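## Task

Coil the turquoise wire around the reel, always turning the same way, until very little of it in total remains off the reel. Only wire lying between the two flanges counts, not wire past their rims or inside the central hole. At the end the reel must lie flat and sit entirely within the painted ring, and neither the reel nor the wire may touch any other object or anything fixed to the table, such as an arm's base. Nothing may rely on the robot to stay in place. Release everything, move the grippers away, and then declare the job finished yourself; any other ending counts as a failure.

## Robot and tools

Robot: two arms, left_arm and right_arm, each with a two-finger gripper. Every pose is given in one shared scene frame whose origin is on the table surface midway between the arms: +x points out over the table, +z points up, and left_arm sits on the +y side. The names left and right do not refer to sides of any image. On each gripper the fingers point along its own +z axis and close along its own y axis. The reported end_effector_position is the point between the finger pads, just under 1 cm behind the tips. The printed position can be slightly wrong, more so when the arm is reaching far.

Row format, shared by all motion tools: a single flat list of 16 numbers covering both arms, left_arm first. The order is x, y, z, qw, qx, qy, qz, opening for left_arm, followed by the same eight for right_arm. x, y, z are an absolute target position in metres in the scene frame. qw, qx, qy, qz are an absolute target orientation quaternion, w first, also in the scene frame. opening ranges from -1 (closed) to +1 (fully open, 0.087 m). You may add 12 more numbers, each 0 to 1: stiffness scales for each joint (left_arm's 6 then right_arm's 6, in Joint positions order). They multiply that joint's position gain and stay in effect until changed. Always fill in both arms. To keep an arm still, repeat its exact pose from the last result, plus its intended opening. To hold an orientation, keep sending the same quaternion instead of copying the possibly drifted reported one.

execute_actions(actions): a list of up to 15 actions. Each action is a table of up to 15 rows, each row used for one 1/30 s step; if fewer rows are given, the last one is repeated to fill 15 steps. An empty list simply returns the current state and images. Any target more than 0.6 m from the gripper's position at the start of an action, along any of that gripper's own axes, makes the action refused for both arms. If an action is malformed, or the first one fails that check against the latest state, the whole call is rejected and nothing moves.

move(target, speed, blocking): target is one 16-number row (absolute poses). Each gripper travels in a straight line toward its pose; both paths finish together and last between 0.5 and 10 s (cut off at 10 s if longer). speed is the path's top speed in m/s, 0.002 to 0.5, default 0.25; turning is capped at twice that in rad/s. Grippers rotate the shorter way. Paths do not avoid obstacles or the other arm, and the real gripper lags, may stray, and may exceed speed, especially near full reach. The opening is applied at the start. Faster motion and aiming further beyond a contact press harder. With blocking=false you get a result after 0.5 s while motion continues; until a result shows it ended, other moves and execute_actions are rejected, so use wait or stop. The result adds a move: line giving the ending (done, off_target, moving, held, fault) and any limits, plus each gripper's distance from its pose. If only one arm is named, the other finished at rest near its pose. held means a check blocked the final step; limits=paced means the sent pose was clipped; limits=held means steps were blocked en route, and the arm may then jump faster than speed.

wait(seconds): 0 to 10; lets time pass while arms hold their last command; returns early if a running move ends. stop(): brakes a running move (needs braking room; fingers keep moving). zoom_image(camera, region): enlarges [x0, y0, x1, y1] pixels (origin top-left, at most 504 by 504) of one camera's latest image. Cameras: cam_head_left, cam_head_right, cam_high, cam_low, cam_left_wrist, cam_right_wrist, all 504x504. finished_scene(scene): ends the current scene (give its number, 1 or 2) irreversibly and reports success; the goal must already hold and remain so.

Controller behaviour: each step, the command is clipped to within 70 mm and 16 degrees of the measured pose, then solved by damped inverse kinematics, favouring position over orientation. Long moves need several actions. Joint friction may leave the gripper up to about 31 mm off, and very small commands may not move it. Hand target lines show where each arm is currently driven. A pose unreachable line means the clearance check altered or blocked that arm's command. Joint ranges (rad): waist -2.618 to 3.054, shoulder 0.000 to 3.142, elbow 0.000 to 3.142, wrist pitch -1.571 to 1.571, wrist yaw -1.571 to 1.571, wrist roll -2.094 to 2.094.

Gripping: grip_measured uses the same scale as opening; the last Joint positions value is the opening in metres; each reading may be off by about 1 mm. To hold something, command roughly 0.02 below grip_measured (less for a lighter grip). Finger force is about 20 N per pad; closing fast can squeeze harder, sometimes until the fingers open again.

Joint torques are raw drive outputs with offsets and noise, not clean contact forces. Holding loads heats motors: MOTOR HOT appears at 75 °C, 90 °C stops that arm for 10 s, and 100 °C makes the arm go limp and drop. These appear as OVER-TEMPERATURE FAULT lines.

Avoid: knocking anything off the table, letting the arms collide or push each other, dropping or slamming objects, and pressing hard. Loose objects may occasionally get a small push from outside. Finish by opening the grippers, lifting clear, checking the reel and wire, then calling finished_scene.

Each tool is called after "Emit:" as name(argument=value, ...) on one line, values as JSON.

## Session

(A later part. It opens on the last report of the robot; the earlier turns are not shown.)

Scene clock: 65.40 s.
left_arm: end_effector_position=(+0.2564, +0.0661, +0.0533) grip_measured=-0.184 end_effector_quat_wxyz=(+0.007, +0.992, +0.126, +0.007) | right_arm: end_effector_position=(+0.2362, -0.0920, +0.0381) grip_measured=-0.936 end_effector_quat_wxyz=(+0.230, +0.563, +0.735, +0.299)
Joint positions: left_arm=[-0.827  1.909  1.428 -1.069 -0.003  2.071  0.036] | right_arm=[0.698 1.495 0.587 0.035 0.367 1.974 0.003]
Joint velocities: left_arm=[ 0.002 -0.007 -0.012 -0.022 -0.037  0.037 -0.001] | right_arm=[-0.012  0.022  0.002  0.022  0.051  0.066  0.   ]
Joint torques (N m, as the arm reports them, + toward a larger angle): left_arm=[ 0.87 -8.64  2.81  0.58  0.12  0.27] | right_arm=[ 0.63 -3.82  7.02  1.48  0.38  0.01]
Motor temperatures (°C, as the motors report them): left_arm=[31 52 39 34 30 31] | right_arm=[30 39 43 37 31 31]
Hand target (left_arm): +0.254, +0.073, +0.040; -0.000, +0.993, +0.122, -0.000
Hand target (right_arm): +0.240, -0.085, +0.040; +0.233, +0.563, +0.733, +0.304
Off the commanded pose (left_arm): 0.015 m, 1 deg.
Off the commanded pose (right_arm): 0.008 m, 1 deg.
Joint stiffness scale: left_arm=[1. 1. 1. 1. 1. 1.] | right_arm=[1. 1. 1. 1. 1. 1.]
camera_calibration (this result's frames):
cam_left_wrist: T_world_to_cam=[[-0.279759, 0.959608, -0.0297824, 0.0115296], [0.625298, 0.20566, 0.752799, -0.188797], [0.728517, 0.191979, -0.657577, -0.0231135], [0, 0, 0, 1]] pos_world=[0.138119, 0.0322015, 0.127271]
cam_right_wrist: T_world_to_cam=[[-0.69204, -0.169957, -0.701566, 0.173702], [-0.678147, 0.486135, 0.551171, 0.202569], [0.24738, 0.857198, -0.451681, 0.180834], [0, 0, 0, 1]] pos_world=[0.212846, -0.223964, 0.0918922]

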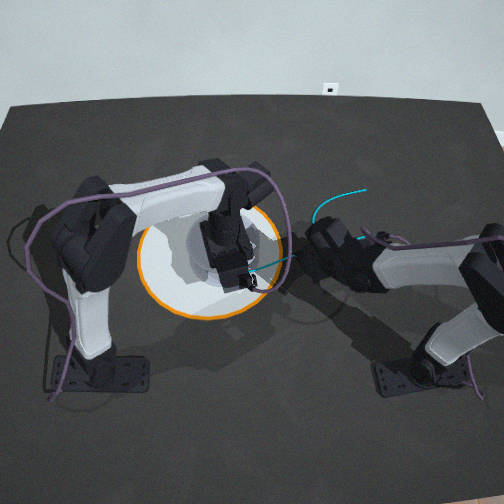

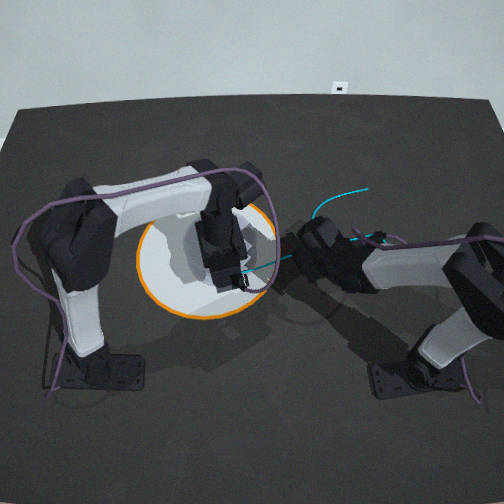

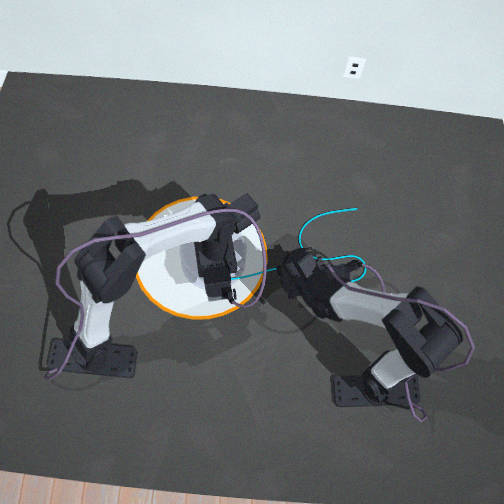

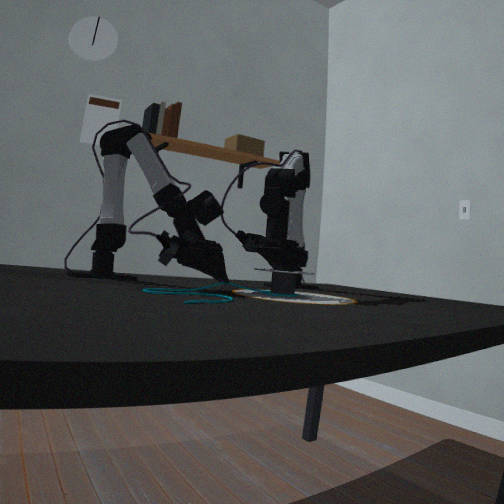

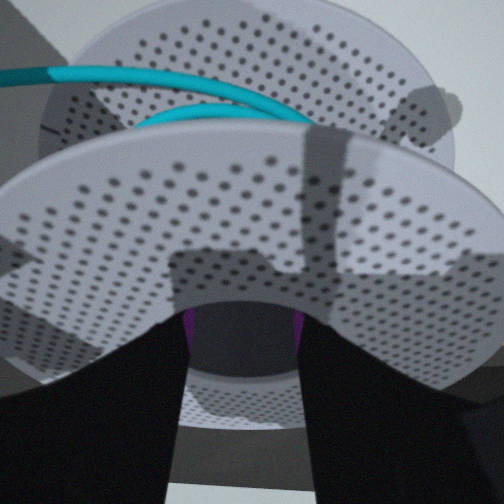

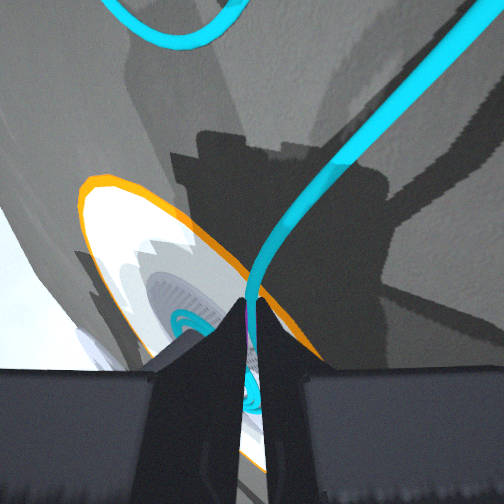

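Emit:
execute_actions(actions=[[[0.254,0.073,0.04,0,-0.993,-0.122,0,-1,0.24,-0.085,0.04,0.233,0.563,0.733,0.304,-1]],[[0.254,0.073,0.04,0,-0.799,-0.602,0,-1,0.24,-0.085,0.04,0.233,0.563,0.733,0.304,-1]],[[0.254,0.073,0.04,0,-0.391,-0.921,0,-1,0.24,-0.085,0.04,0.233,0.563,0.733,0.304,-1]],[[0.254,0.073,0.04,0,0.122,-0.993,0,-1,0.24,-0.085,0.04,0.233,0.563,0.733,0.304,-1]],[[0.254,0.073,0.04,0,0.602,-0.799,0,-1,0.24,-0.085,0.04,0.233,0.563,0.733,0.304,-1]],[[0.254,0.073,0.04,0,0.602,-0.799,0,-0.5,0.24,-0.085,0.04,0.233,0.563,0.733,0.304,-1]],[[0.254,0.073,0.04,0,0.602,-0.799,0,0,0.24,-0.085,0.04,0.205,0.497,0.779,0.323,-1]],[[0.254,0.073,0.04,0,0.375,-0.927,0,0,0.245,-0.068,0.04,0.177,0.427,0.82,0.34,-1]],[[0.254,0.073,0.04,0,0.122,-0.993,0,0,0.25,-0.05,0.04,0.177,0.427,0.82,0.34,-1]],[[0.254,0.073,0.04,0,-0.139,-0.99,0,0,0.255,-0.033,0.035,0.177,0.427,0.82,0.34,-1]],[[0.254,0.073,0.04,0,-0.391,-0.921,0,0,0.26,-0.018,0.035,0.177,0.427,0.82,0.34,-1]],[[0.254,0.073,0.04,0,-0.391,-0.921,0,0,0.26,-0.018,0.035,0.177,0.427,0.82,0.34,-0.6]],[[0.254,0.073,0.04,0,-0.391,-0.921,0,0,0.23,-0.045,0.07,0.177,0.427,0.82,0.34,-0.6]],[[0.254,0.073,0.04,0,-0.391,-0.921,0,0,0.2,-0.12,0.1,0.177,0.427,0.82,0.34,-0.6]],[[0.254,0.073,0.04,0,-0.391,-0.921,0,0,0.2,-0.16,0.1,0.177,0.427,0.82,0.34,-0.6]]])

Emit:
execute_actions(actions=[[[0.254,0.073,0.04,0,-0.616,-0.788,0,0,0.2,-0.16,0.1,0.177,0.427,0.82,0.34,-0.6]],[[0.254,0.073,0.04,0,-0.799,-0.602,0,0,0.2,-0.16,0.1,0.177,0.427,0.82,0.34,-0.6]],[[0.254,0.073,0.04,0,-0.927,-0.375,0,0,0.2,-0.16,0.1,0.177,0.427,0.82,0.34,-0.6]],[[0.254,0.073,0.04,0,-0.993,-0.122,0,0,0.2,-0.16,0.1,0.177,0.427,0.82,0.34,-0.6]],[[0.254,0.073,0.04,0,-0.993,-0.122,0,0,0.2,-0.16,0.1,0.177,0.427,0.82,0.34,-0.6]]])

Scene clock: 91.60 s.
left_arm: end_effector_position=(+0.2515, +0.0751, +0.0533) grip_measured=-0.181 end_effector_quat_wxyz=(+0.009, +0.378, +0.926, -0.008) | right_arm: end_effector_position=(+0.2072, -0.1562, +0.1042) grip_measured=-0.600 end_effector_quat_wxyz=(+0.185, +0.429, +0.815, +0.343)
Joint positions: left_arm=[-0.722  2.113  1.73  -1.165  0.01   0.063  0.036] | right_arm=[ 0.338  1.053  0.555 -0.277 -0.108  1.456  0.017]
Joint velocities: left_arm=[ 0.002  0.007  0.002  0.007 -0.081  0.066 -0.   ] | right_arm=[-0.007  0.002  0.007  0.007 -0.066 -0.007  0.   ]
Joint torques (N m, as the arm reports them, + toward a larger angle): left_arm=[-0.55 -7.73  6.65  0.56 -0.07  0.31] | right_arm=[-1.07 -4.47  5.37  1.43  0.02 -0.19]
Motor temperatures (°C, as the motors report them): left_arm=[31 52 38 34 30 31] | right_arm=[30 38 45 40 31 31]
Hand target (left_arm): +0.254, +0.073, +0.040; +0.000, +0.391, +0.921, -0.000
Hand target (right_arm): +0.201, -0.160, +0.100; +0.180, +0.426, +0.819, +0.339
Off the commanded pose (left_arm): 0.014 m, 2 deg.
Off the commanded pose (right_arm): 0.009 m, 1 deg.
Joint stiffness scale: left_arm=[1. 1. 1. 1. 1. 1.] | right_arm=[1. 1. 1. 1. 1. 1.]
camera_calibration (this result's frames):
cam_left_wrist: T_world_to_cam=[[-0.677128, -0.735856, -0.00362138, 0.22739], [-0.505143, 0.461237, 0.729446, 0.0787849], [-0.535097, 0.495757, -0.684029, 0.275049], [0, 0, 0, 1]] pos_world=[0.340947, -0.00536942, 0.131495]
cam_right_wrist: T_world_to_cam=[[-0.579161, -0.380666, -0.720878, 0.134815], [-0.814381, 0.230209, 0.532718, 0.167886], [-0.0368348, 0.895599, -0.443335, 0.336906], [0, 0, 0, 1]] pos_world=[0.227212, -0.289062, 0.157112]

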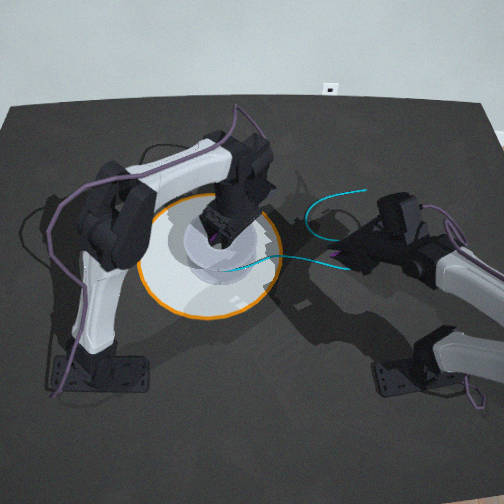

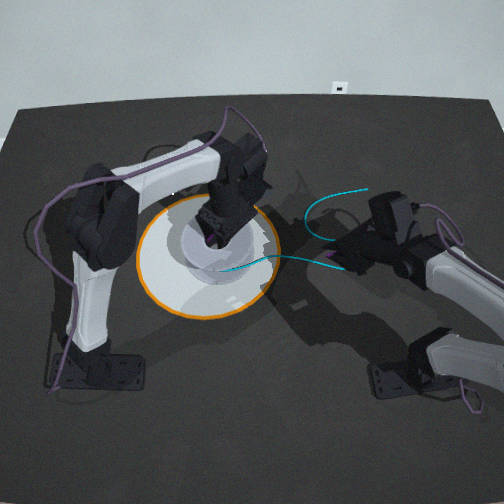

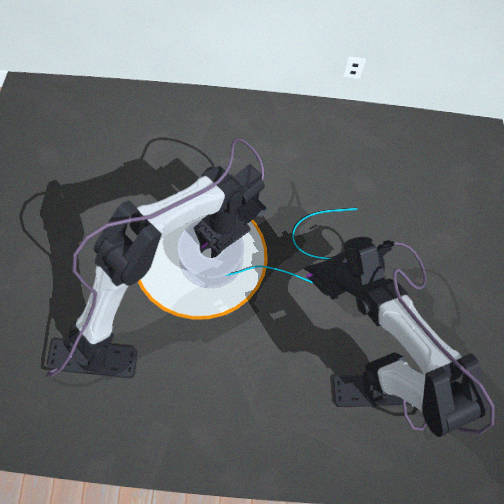

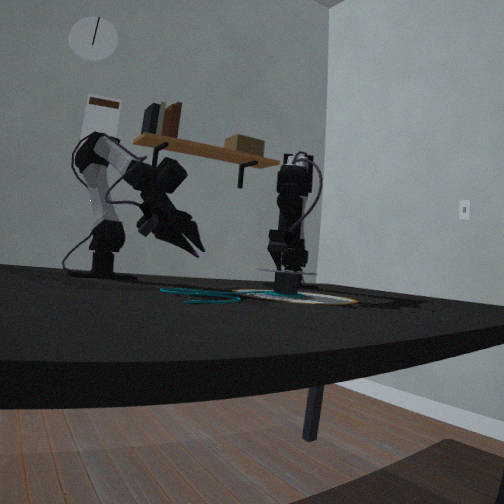

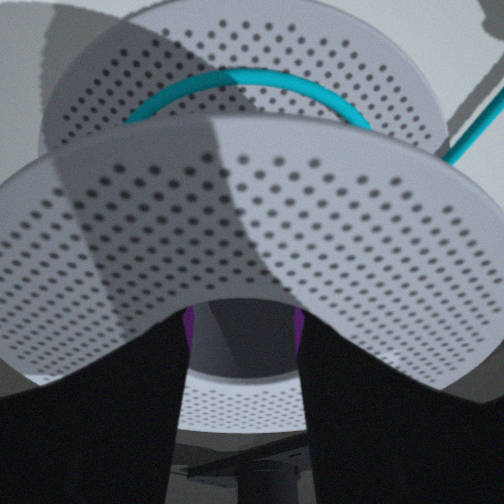

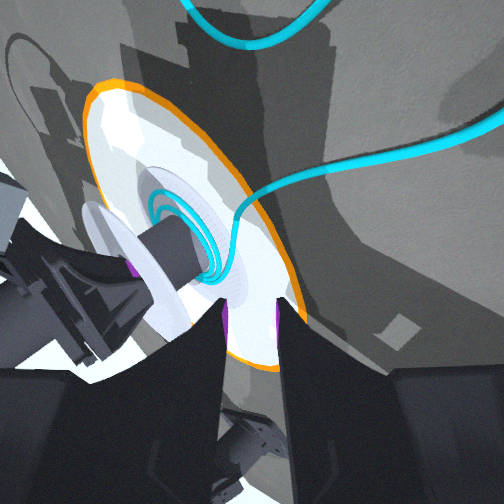

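Scene clock: 94.10 s.
left_arm: end_effector_position=(+0.2561, +0.0669, +0.0534) grip_measured=-0.181 end_effector_quat_wxyz=(+0.006, +0.992, +0.127, +0.007) | right_arm: end_effector_position=(+0.2045, -0.1552, +0.1033) grip_measured=-0.600 end_effector_quat_wxyz=(+0.179, +0.426, +0.818, +0.343)
Joint positions: left_arm=[-0.827  1.909  1.428 -1.072 -0.005  2.07   0.036] | right_arm=[ 0.338  1.053  0.555 -0.285 -0.12   1.45   0.017]
Joint velocities: left_arm=[ 0.007 -0.002  0.012 -0.022  0.007  0.007 -0.   ] | right_arm=[ 0.002  0.007 -0.002 -0.066 -0.051 -0.022 -0.   ]
Joint torques (N m, as the arm reports them, + toward a larger angle): left_arm=[ 0.88 -8.6   2.82  0.6   0.13  0.28] | right_arm=[-1.07 -4.22  5.68  1.44  0.01 -0.18]
Motor temperatures (°C, as the motors report them): left_arm=[31 52 38 34 30 31] | right_arm=[30 38 45 40 31 31]
Hand target (left_arm): +0.254, +0.073, +0.040; -0.001, +0.993, +0.122, -0.000
Hand target (right_arm): +0.200, -0.160, +0.100; +0.177, +0.427, +0.819, +0.340
Off the commanded pose (left_arm): 0.015 m, 1 deg.
Off the commanded pose (right_arm): 0.007 m, 0 deg.
Joint stiffness scale: left_arm=[1. 1. 1. 1. 1. 1.] | right_arm=[1. 1. 1. 1. 1. 1.]
camera_calibration (this result's frames):
cam_left_wrist: T_world_to_cam=[[-0.280905, 0.959368, -0.0265541, 0.0107905], [0.625394, 0.203963, 0.753181, -0.188748], [0.727994, 0.194965, -0.657278, -0.0231193], [0, 0, 0, 1]] pos_world=[0.137903, 0.032653, 0.127252]
cam_right_wrist: T_world_to_cam=[[-0.58022, -0.387203, -0.716533, 0.131697], [-0.812809, 0.219287, 0.539681, 0.163222], [-0.0518391, 0.895537, -0.441956, 0.338424], [0, 0, 0, 1]] pos_world=[0.226625, -0.287871, 0.155846]

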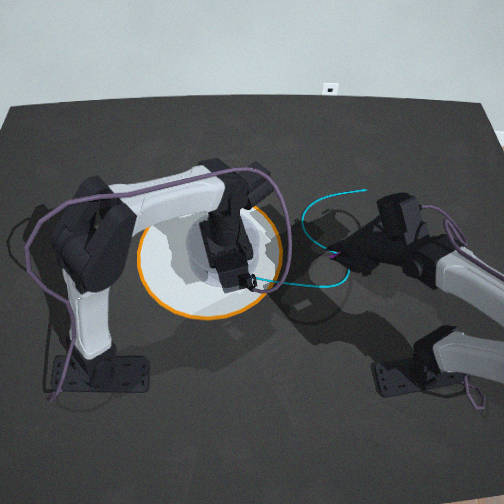

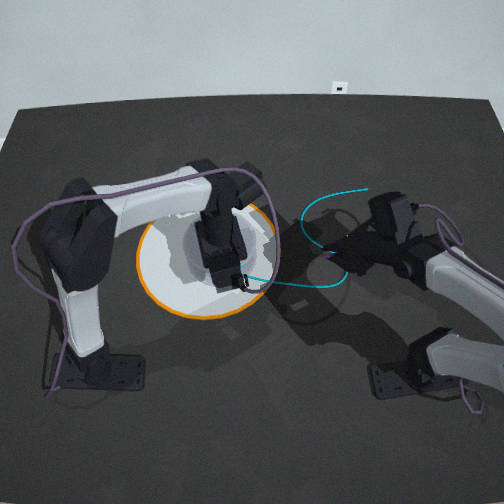

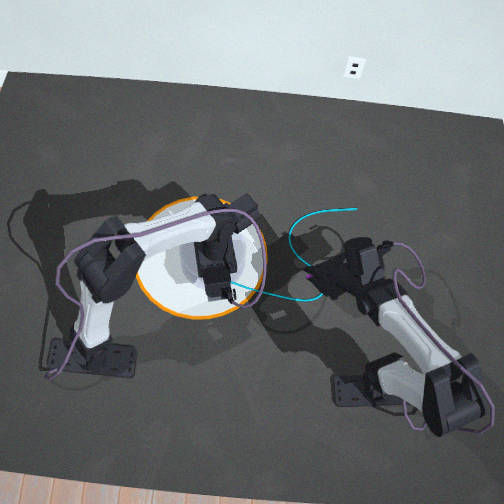

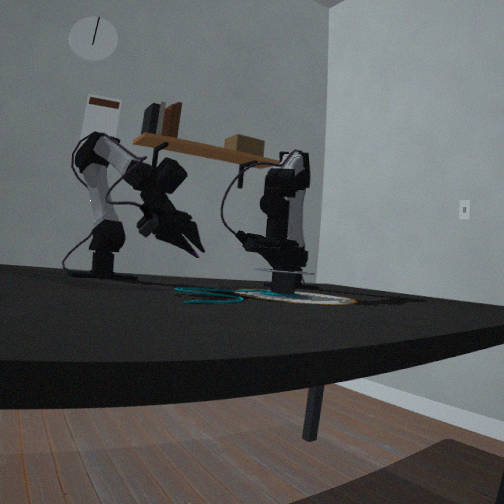

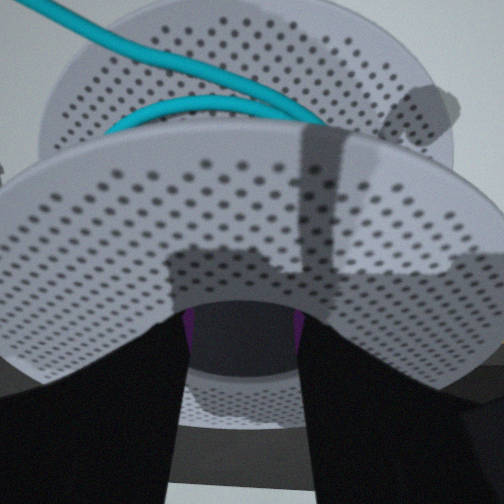

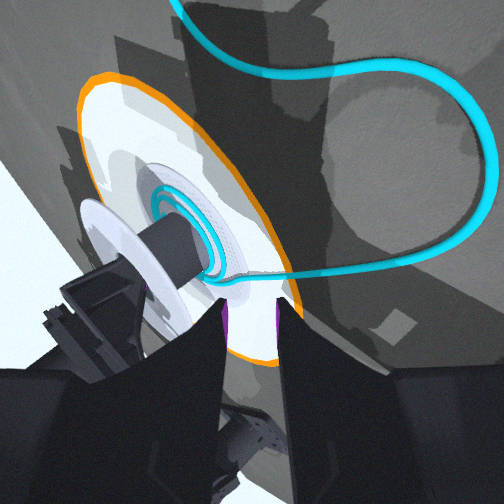

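Emit:
execute_actions(actions=[[[0.254,0.073,0.04,0,-0.993,-0.122,0,-1,0.17,-0.13,0.08,0.177,0.427,0.82,0.34,-1]],[[0.254,0.073,0.04,0,-0.799,-0.602,0,-1,0.15,-0.09,0.06,0.177,0.427,0.82,0.34,-1]],[[0.254,0.073,0.04,0,-0.391,-0.921,0,-1,0.14,-0.07,0.04,0.177,0.427,0.82,0.34,-1]],[[0.254,0.073,0.04,0,0.122,-0.993,0,-1,0.14,-0.06,0.02,0.177,0.427,0.82,0.34,-1]],[[0.254,0.073,0.04,0,0.602,-0.799,0,-1,0.14,-0.06,0.008,0.177,0.427,0.82,0.34,-1]],[[0.254,0.073,0.04,0,0.602,-0.799,0,-0.5,0.155,-0.05,0.008,0.177,0.427,0.82,0.34,-1]],[[0.254,0.073,0.04,0,0.602,-0.799,0,0,0.17,-0.04,0.008,0.177,0.427,0.82,0.34,-1]],[[0.254,0.073,0.04,0,0.375,-0.927,0,0,0.185,-0.03,0.008,0.177,0.427,0.82,0.34,-1]],[[0.254,0.073,0.04,0,0.122,-0.993,0,0,0.185,-0.03,0.008,0.177,0.427,0.82,0.34,-1]],[[0.254,0.073,0.04,0,-0.139,-0.99,0,0,0.185,-0.03,0.008,0.177,0.427,0.82,0.34,-1]],[[0.254,0.073,0.04,0,-0.391,-0.921,0,0,0.185,-0.03,0.008,0.177,0.427,0.82,0.34,-1]],[[0.254,0.073,0.04,0,-0.616,-0.788,0,0,0.185,-0.03,0.008,0.177,0.427,0.82,0.34,-1]],[[0.254,0.073,0.04,0,-0.799,-0.602,0,0,0.185,-0.03,0.008,0.177,0.427,0.82,0.34,-1]],[[0.254,0.073,0.04,0,-0.927,-0.375,0,0,0.185,-0.03,0.008,0.177,0.427,0.82,0.34,-1]],[[0.254,0.073,0.04,0,-0.993,-0.122,0,0,0.185,-0.03,0.008,0.177,0.427,0.82,0.34,-1]],[[0.254,0.073,0.04,0,-0.993,-0.122,0,0,0.185,-0.03,0.008,0.177,0.427,0.82,0.34,-1]]])

Scene clock: 117.97 s.
left_arm: end_effector_position=(+0.2560, +0.0667, +0.0534) grip_measured=-0.181 end_effector_quat_wxyz=(+0.006, +0.992, +0.127, +0.007) | right_arm: end_effector_position=(+0.1808, -0.0293, +0.0158) grip_measured=-1.000 end_effector_quat_wxyz=(+0.176, +0.426, +0.814, +0.352)
Joint positions: left_arm=[-0.827  1.909  1.428 -1.071 -0.005  2.07   0.036] | right_arm=[0.849 1.604 0.52  0.295 0.235 1.819 0.   ]
Joint velocities: left_arm=[-0.007  0.002  0.002 -0.051 -0.007  0.037 -0.001] | right_arm=[-0.007  0.007 -0.017 -0.051 -0.051 -0.095  0.   ]
Joint torques (N m, as the arm reports them, + toward a larger angle): left_arm=[ 0.87 -8.63  2.77  0.6   0.13  0.3 ] | right_arm=[-1.09 -3.59  6.31  1.43  0.18 -0.2 ]
Motor temperatures (°C, as the motors report them): left_arm=[31 52 38 34 30 31] | right_arm=[30 37 44 41 31 31]
Hand target (left_arm): +0.254, +0.073, +0.040; -0.000, +0.993, +0.122, -0.000
Hand target (right_arm): +0.185, -0.030, +0.008; +0.177, +0.427, +0.819, +0.340
Off the commanded pose (left_arm): 0.015 m, 1 deg.
Off the commanded pose (right_arm): 0.009 m, 2 deg.
Joint stiffness scale: left_arm=[1. 1. 1. 1. 1. 1.] | right_arm=[1. 1. 1. 1. 1. 1.]
camera_calibration (this result's frames):
cam_left_wrist: T_world_to_cam=[[-0.280899, 0.959351, -0.0272387, 0.0109719], [0.625619, 0.204557, 0.752832, -0.188759], [0.727802, 0.194429, -0.657648, -0.0229725], [0, 0, 0, 1]] pos_world=[0.137893, 0.0325526, 0.127295]
cam_right_wrist: T_world_to_cam=[[-0.577015, -0.373458, -0.726349, 0.104042], [-0.815094, 0.206985, 0.541091, 0.163615], [-0.0517315, 0.90426, -0.423837, 0.185736], [0, 0, 0, 1]] pos_world=[0.203004, -0.162964, 0.0657627]

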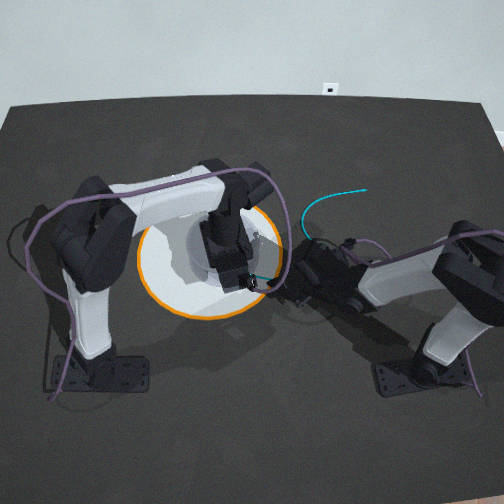

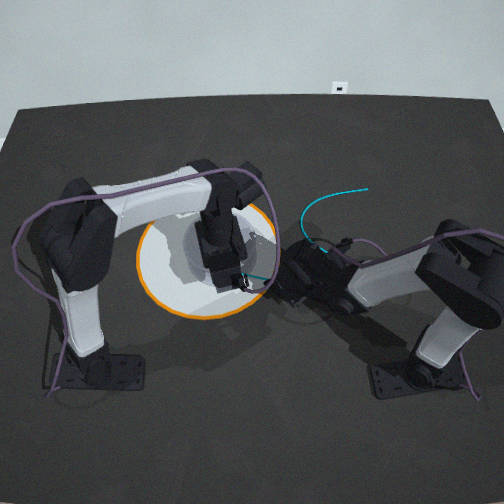

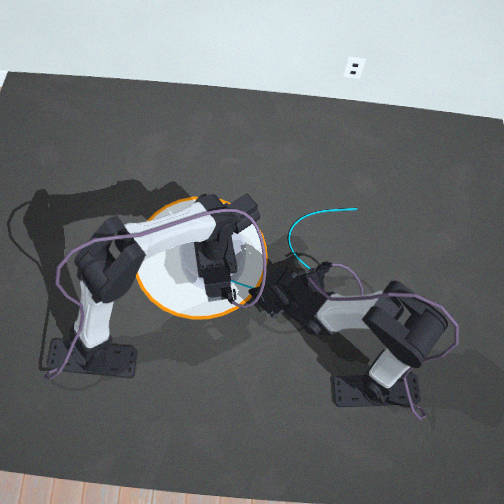

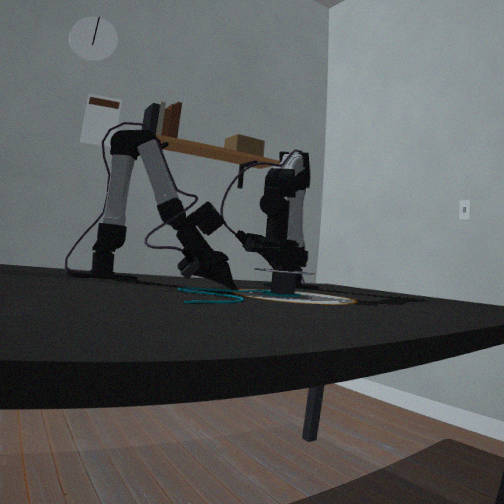

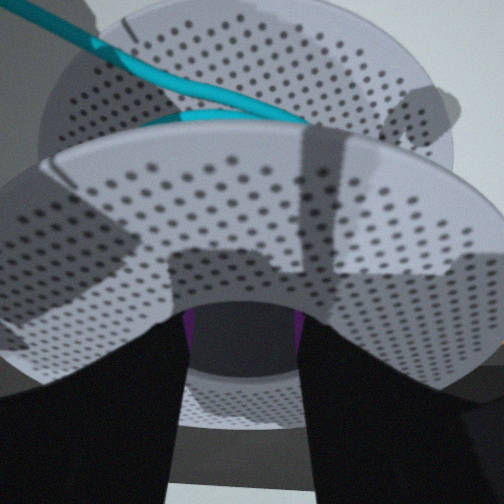

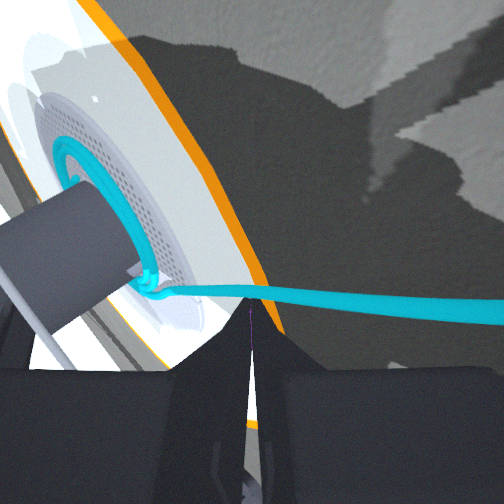

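Emit:
execute_actions(actions=[[[0.254,0.073,0.04,0,-0.993,-0.122,0,-1,0.16,-0.045,0.008,0.177,0.427,0.82,0.34,-1]],[[0.254,0.073,0.04,0,-0.799,-0.602,0,-1,0.16,-0.045,0.008,0.177,0.427,0.82,0.34,-1]],[[0.254,0.073,0.04,0,-0.391,-0.921,0,-1,0.16,-0.045,0.008,0.177,0.427,0.82,0.34,-1]],[[0.254,0.073,0.04,0,0.122,-0.993,0,-1,0.16,-0.045,0.008,0.177,0.427,0.82,0.34,-1]],[[0.254,0.073,0.04,0,0.602,-0.799,0,-1,0.16,-0.045,0.008,0.177,0.427,0.82,0.34,-1]],[[0.254,0.073,0.04,0,0.602,-0.799,0,-0.5,0.16,-0.045,0.008,0.177,0.427,0.82,0.34,-1]],[[0.254,0.073,0.04,0,0.602,-0.799,0,0,0.16,-0.045,0.008,0.177,0.427,0.82,0.34,-1]],[[0.254,0.073,0.04,0,0.375,-0.927,0,0,0.16,-0.045,0.008,0.177,0.427,0.82,0.34,-1]],[[0.254,0.073,0.04,0,0.122,-0.993,0,0,0.16,-0.045,0.008,0.177,0.427,0.82,0.34,-1]],[[0.254,0.073,0.04,0,-0.139,-0.99,0,0,0.16,-0.045,0.008,0.177,0.427,0.82,0.34,-1]],[[0.254,0.073,0.04,0,-0.391,-0.921,0,0,0.16,-0.045,0.008,0.177,0.427,0.82,0.34,-1]],[[0.254,0.073,0.04,0,-0.616,-0.788,0,0,0.16,-0.045,0.008,0.177,0.427,0.82,0.34,-1]],[[0.254,0.073,0.04,0,-0.799,-0.602,0,0,0.16,-0.045,0.008,0.177,0.427,0.82,0.34,-1]],[[0.254,0.073,0.04,0,-0.927,-0.375,0,0,0.16,-0.045,0.008,0.177,0.427,0.82,0.34,-1]],[[0.254,0.073,0.04,0,-0.993,-0.122,0,0,0.16,-0.045,0.008,0.177,0.427,0.82,0.34,-1]],[[0.254,0.073,0.04,0,-0.993,-0.122,0,0,0.16,-0.045,0.008,0.177,0.427,0.82,0.34,-1]]])

Scene clock: 141.37 s.
left_arm: end_effector_position=(+0.2566, +0.0671, +0.0534) grip_measured=-0.175 end_effector_quat_wxyz=(+0.006, +0.992, +0.128, +0.008) | right_arm: end_effector_position=(+0.1695, -0.0350, +0.0160) grip_measured=-1.000 end_effector_quat_wxyz=(+0.177, +0.428, +0.812, +0.356)
Joint positions: left_arm=[-0.826  1.909  1.428 -1.071 -0.006  2.069  0.036] | right_arm=[0.877 1.563 0.471 0.306 0.257 1.843 0.   ]
Joint velocities: left_arm=[-0.017  0.012  0.002 -0.037 -0.007 -0.007 -0.001] | right_arm=[ 0.007 -0.007 -0.002 -0.037 -0.037  0.007  0.   ]
Joint torques (N m, as the arm reports them, + toward a larger angle): left_arm=[ 0.77 -8.6   2.81  0.6   0.14  0.29] | right_arm=[ 0.58 -7.12  3.23  1.33  0.27 -0.06]
Motor temperatures (°C, as the motors report them): left_arm=[31 53 38 34 30 31] | right_arm=[30 37 44 41 31 31]
Hand target (left_arm): +0.254, +0.073, +0.040; -0.000, +0.993, +0.122, -0.000
Hand target (right_arm): +0.160, -0.044, +0.008; +0.177, +0.427, +0.819, +0.340
Off the commanded pose (left_arm): 0.015 m, 1 deg.
Off the commanded pose (right_arm): 0.016 m, 2 deg.
Joint stiffness scale: left_arm=[1. 1. 1. 1. 1. 1.] | right_arm=[1. 1. 1. 1. 1. 1.]
camera_calibration (this result's frames):
cam_left_wrist: T_world_to_cam=[[-0.283084, 0.958718, -0.026906, 0.0113249], [0.624118, 0.205442, 0.753837, -0.18897], [0.728244, 0.196607, -0.656511, -0.0237877], [0, 0, 0, 1]] pos_world=[0.138469, 0.0326419, 0.127141]
cam_right_wrist: T_world_to_cam=[[-0.575672, -0.365342, -0.731524, 0.0955839], [-0.8164, 0.206767, 0.539201, 0.155678], [-0.0457379, 0.907619, -0.417295, 0.189369], [0, 0, 0, 1]] pos_world=[0.190782, -0.169143, 0.0650031]

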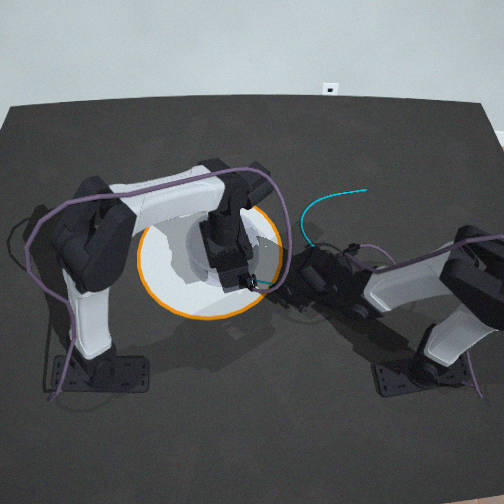

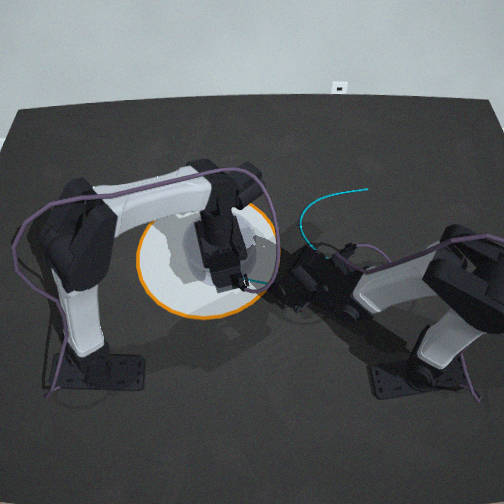

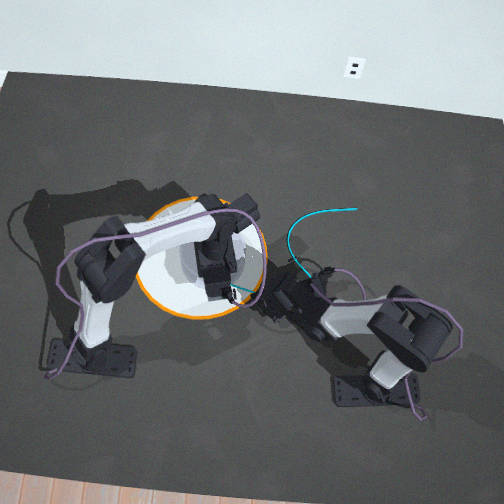

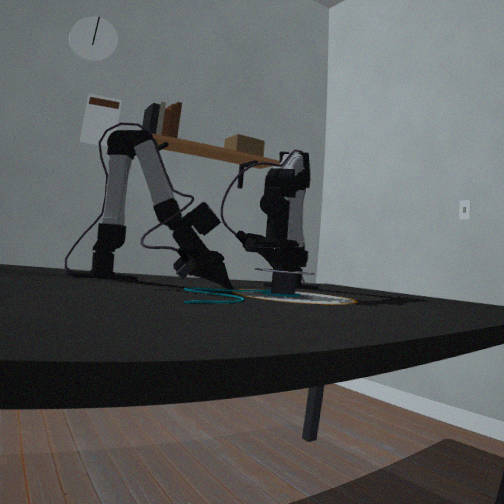

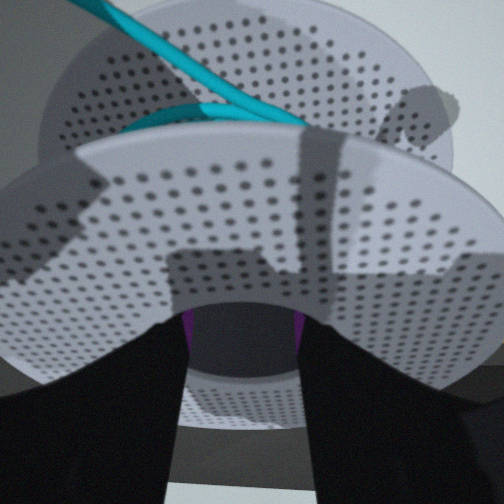

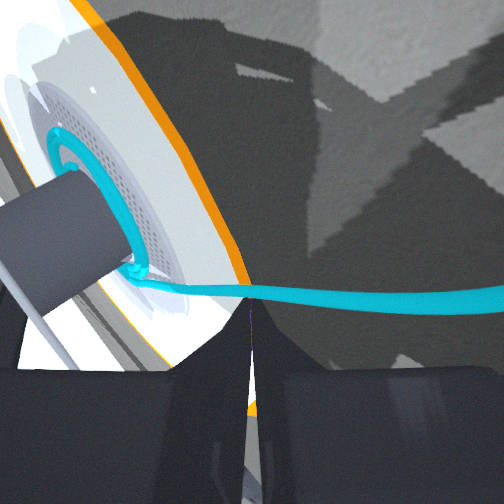

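Emit:
execute_actions(actions=[[[0.254,0.073,0.04,0,-0.993,-0.122,0,-1,0.13,-0.07,0.04,0.177,0.427,0.82,0.34,-1]],[[0.254,0.073,0.04,0,-0.799,-0.602,0,-1,0.13,-0.12,0.09,0.177,0.427,0.82,0.34,-1]],[[0.254,0.073,0.04,0,-0.391,-0.921,0,-1,0.15,-0.2,0.12,0.177,0.427,0.82,0.34,0]],[[0.254,0.073,0.04,0,0.122,-0.993,0,-1,0.17,-0.27,0.12,0.177,0.427,0.82,0.34,0]],[[0.254,0.073,0.04,0,0.602,-0.799,0,-1,0.17,-0.3,0.12,0.177,0.427,0.82,0.34,0]],[[0.254,0.073,0.04,0,0.602,-0.799,0,-0.5,0.17,-0.3,0.12,0.177,0.427,0.82,0.34,0]],[[0.254,0.073,0.04,0,0.602,-0.799,0,0,0.17,-0.3,0.12,0.177,0.427,0.82,0.34,0]]])

Scene clock: 149.67 s.
left_arm: end_effector_position=(+0.2618, +0.0683, +0.0533) grip_measured=-0.245 end_effector_quat_wxyz=(-0.002, -0.572, +0.820, -0.021) | right_arm: end_effector_position=(+0.1676, -0.2981, +0.1165) grip_measured=+0.000 end_effector_quat_wxyz=(+0.180, +0.426, +0.820, +0.337)
Joint positions: left_arm=[-0.601  1.938  1.464 -1.058  0.019 -1.81   0.033] | right_arm=[-0.545  0.922  0.615 -0.798 -0.657  0.678  0.044]
Joint velocities: left_arm=[-0.037 -0.022 -0.032 -0.037  0.022 -0.374  0.001] | right_arm=[-0.002  0.002  0.002 -0.051 -0.022  0.007  0.001]
Joint torques (N m, as the arm reports them, + toward a larger angle): left_arm=[-0.87 -8.97  3.15  0.46 -0.2  -0.1 ] | right_arm=[-0.88  0.15  8.02  1.04 -0.27 -0.19]
Motor temperatures (°C, as the motors report them): left_arm=[31 53 38 33 30 31] | right_arm=[30 38 44 41 31 31]
Hand target (left_arm): +0.254, +0.073, +0.041; -0.000, -0.600, +0.800, +0.000
Hand target (right_arm): +0.170, -0.300, +0.120; +0.177, +0.427, +0.819, +0.339
Off the commanded pose (left_arm): 0.016 m, 5 deg.
Off the commanded pose (right_arm): 0.005 m, 0 deg.
Joint stiffness scale: left_arm=[1. 1. 1. 1. 1. 1.] | right_arm=[1. 1. 1. 1. 1. 1.]
camera_calibration (this result's frames):
cam_left_wrist: T_world_to_cam=[[0.948735, -0.315491, 0.0191414, -0.226234], [-0.217627, -0.608123, 0.76343, 0.0830929], [-0.229215, -0.728459, -0.645607, 0.285425], [0, 0, 0, 1]] pos_world=[0.298143, 0.187076, 0.125167]
cam_right_wrist: T_world_to_cam=[[-0.583397, -0.394335, -0.710034, 0.0621063], [-0.810499, 0.226329, 0.540246, 0.159125], [-0.0523366, 0.89066, -0.451647, 0.470045], [0, 0, 0, 1]] pos_world=[0.189804, -0.430174, 0.170426]

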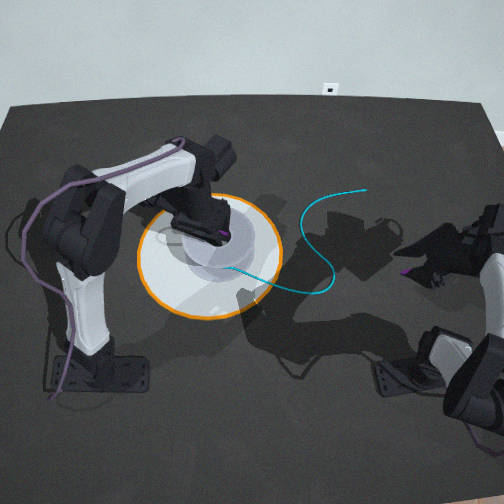

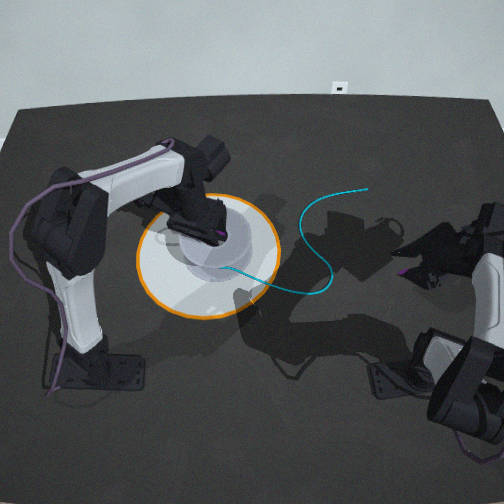

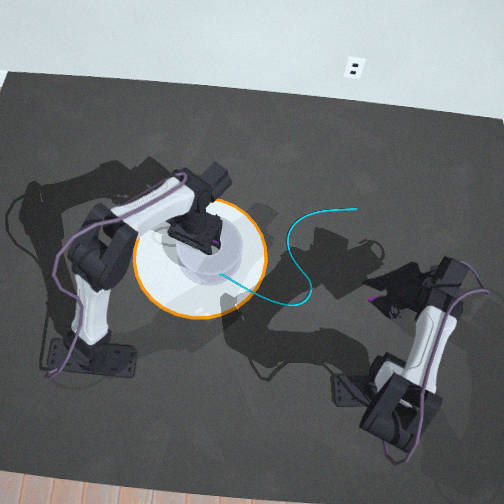

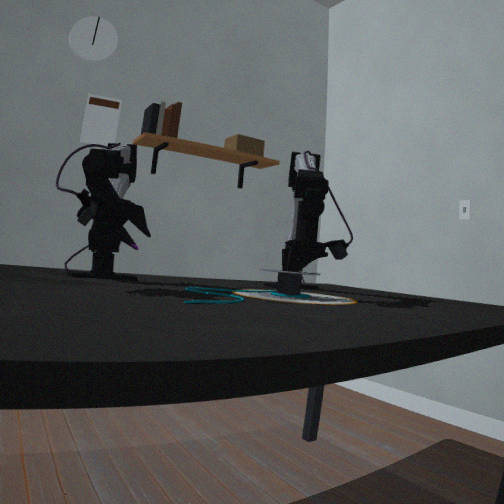

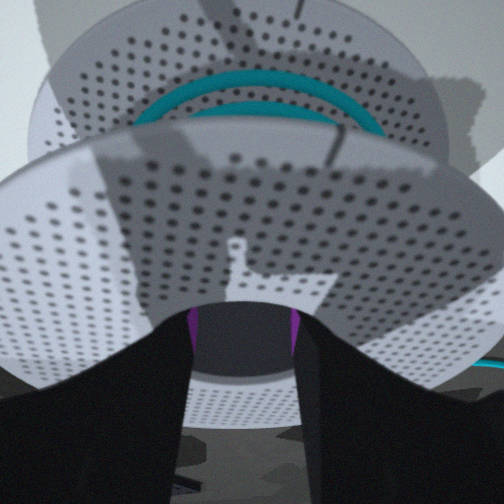

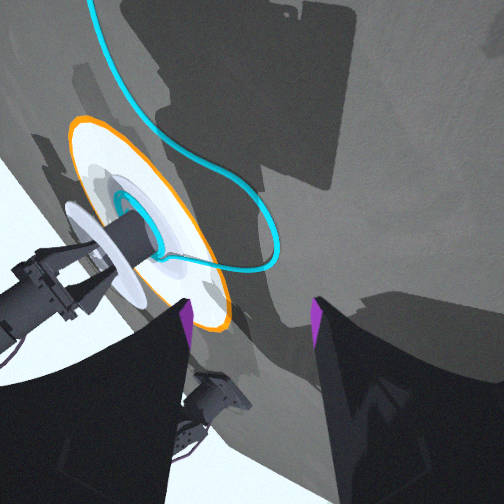

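Emit:
move(target=[0.254,0.073,0.04,0,0.602,-0.799,0,0,0.245,-0.133,0.07,0,-0.284,0.959,0,0])

Scene clock: 162.53 s.
left_arm: end_effector_position=(+0.2628, +0.0672, +0.0534) grip_measured=-0.242 end_effector_quat_wxyz=(-0.003, -0.596, +0.803, -0.020) | right_arm: end_effector_position=(+0.2444, -0.1289, +0.0670) grip_measured=+0.000 end_effector_quat_wxyz=(-0.000, -0.271, +0.962, +0.019)
Joint positions: left_arm=[-0.603  1.937  1.463 -1.06   0.019 -1.87   0.033] | right_arm=[ 0.507  2.06   1.702 -1.2   -0.036  0.061  0.044]
Joint velocities: left_arm=[-0.017  0.002 -0.002 -0.081  0.007 -0.066  0.   ] | right_arm=[-0.017  0.012 -0.007 -0.037  0.051 -0.022  0.001]
Joint torques (N m, as the arm reports them, + toward a larger angle): left_arm=[-0.78 -9.06  2.94  0.46 -0.24 -0.14] | right_arm=[ 0.2  -9.79  7.35  0.23  0.19 -0.12]
Motor temperatures (°C, as the motors report them): left_arm=[31 53 37 33 30 31] | right_arm=[30 37 46 40 31 31]
Hand target (left_arm): +0.254, +0.073, +0.040; +0.000, -0.602, +0.799, +0.000
Hand target (right_arm): +0.246, -0.127, +0.065; -0.004, -0.279, +0.960, +0.012
Off the commanded pose (left_arm): 0.017 m, 3 deg.
Off the commanded pose (right_arm): 0.005 m, 3 deg.
Joint stiffness scale: left_arm=[1. 1. 1. 1. 1. 1.] | right_arm=[1. 1. 1. 1. 1. 1.]
move: off_target (left_arm, right_arm)
camera_calibration (this result's frames):
cam_left_wrist: T_world_to_cam=[[0.965282, -0.260766, 0.0152241, -0.235345], [-0.179409, -0.619503, 0.764218, 0.0732167], [-0.189851, -0.740417, -0.644778, 0.275361], [0, 0, 0, 1]] pos_world=[0.292587, 0.18787, 0.125176]
cam_right_wrist: T_world_to_cam=[[0.507781, -0.860496, -0.0412944, -0.23313], [-0.545875, -0.358465, 0.757313, 0.055151], [-0.666467, -0.362008, -0.651745, 0.3031], [0, 0, 0, 1]] pos_world=[0.350491, -0.0711134, 0.146151]

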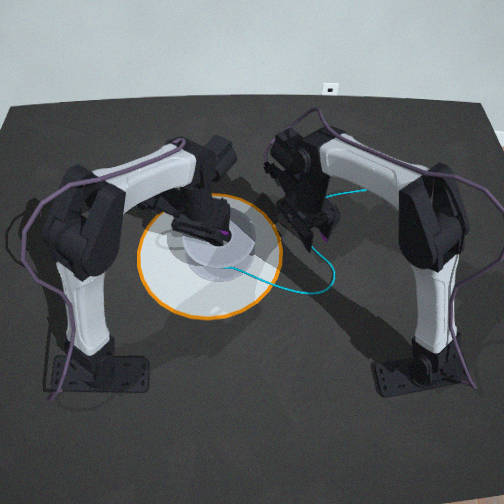

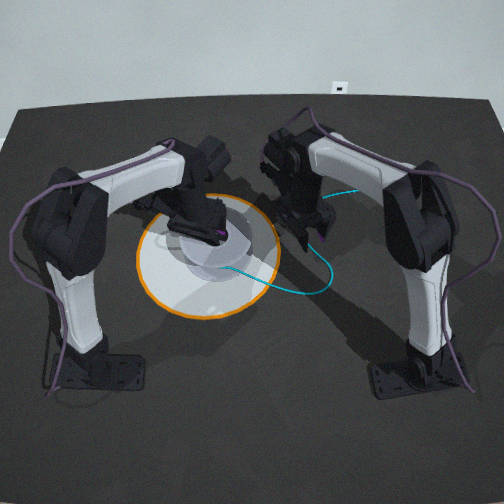

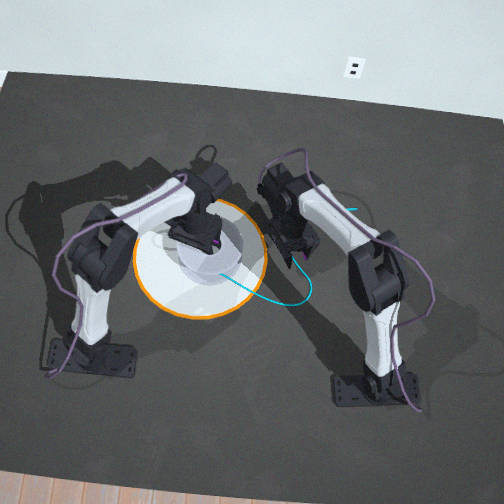

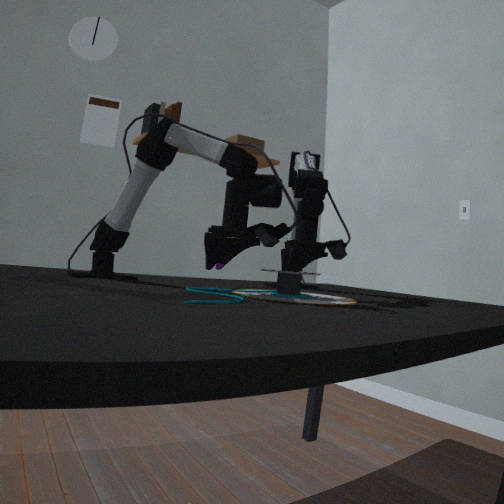

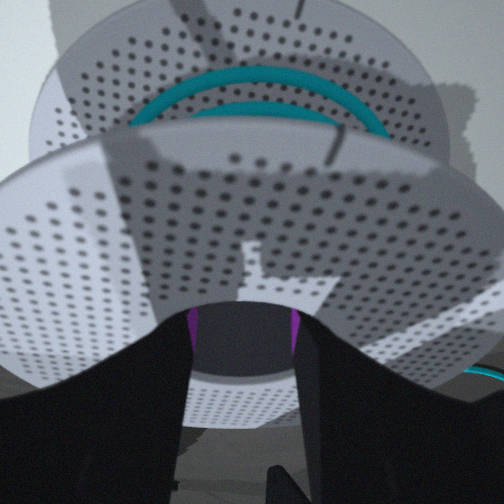

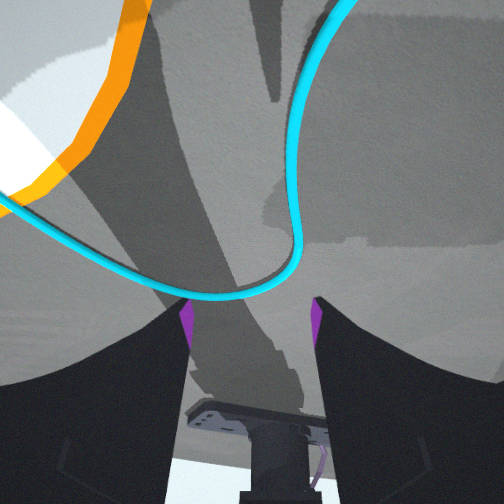

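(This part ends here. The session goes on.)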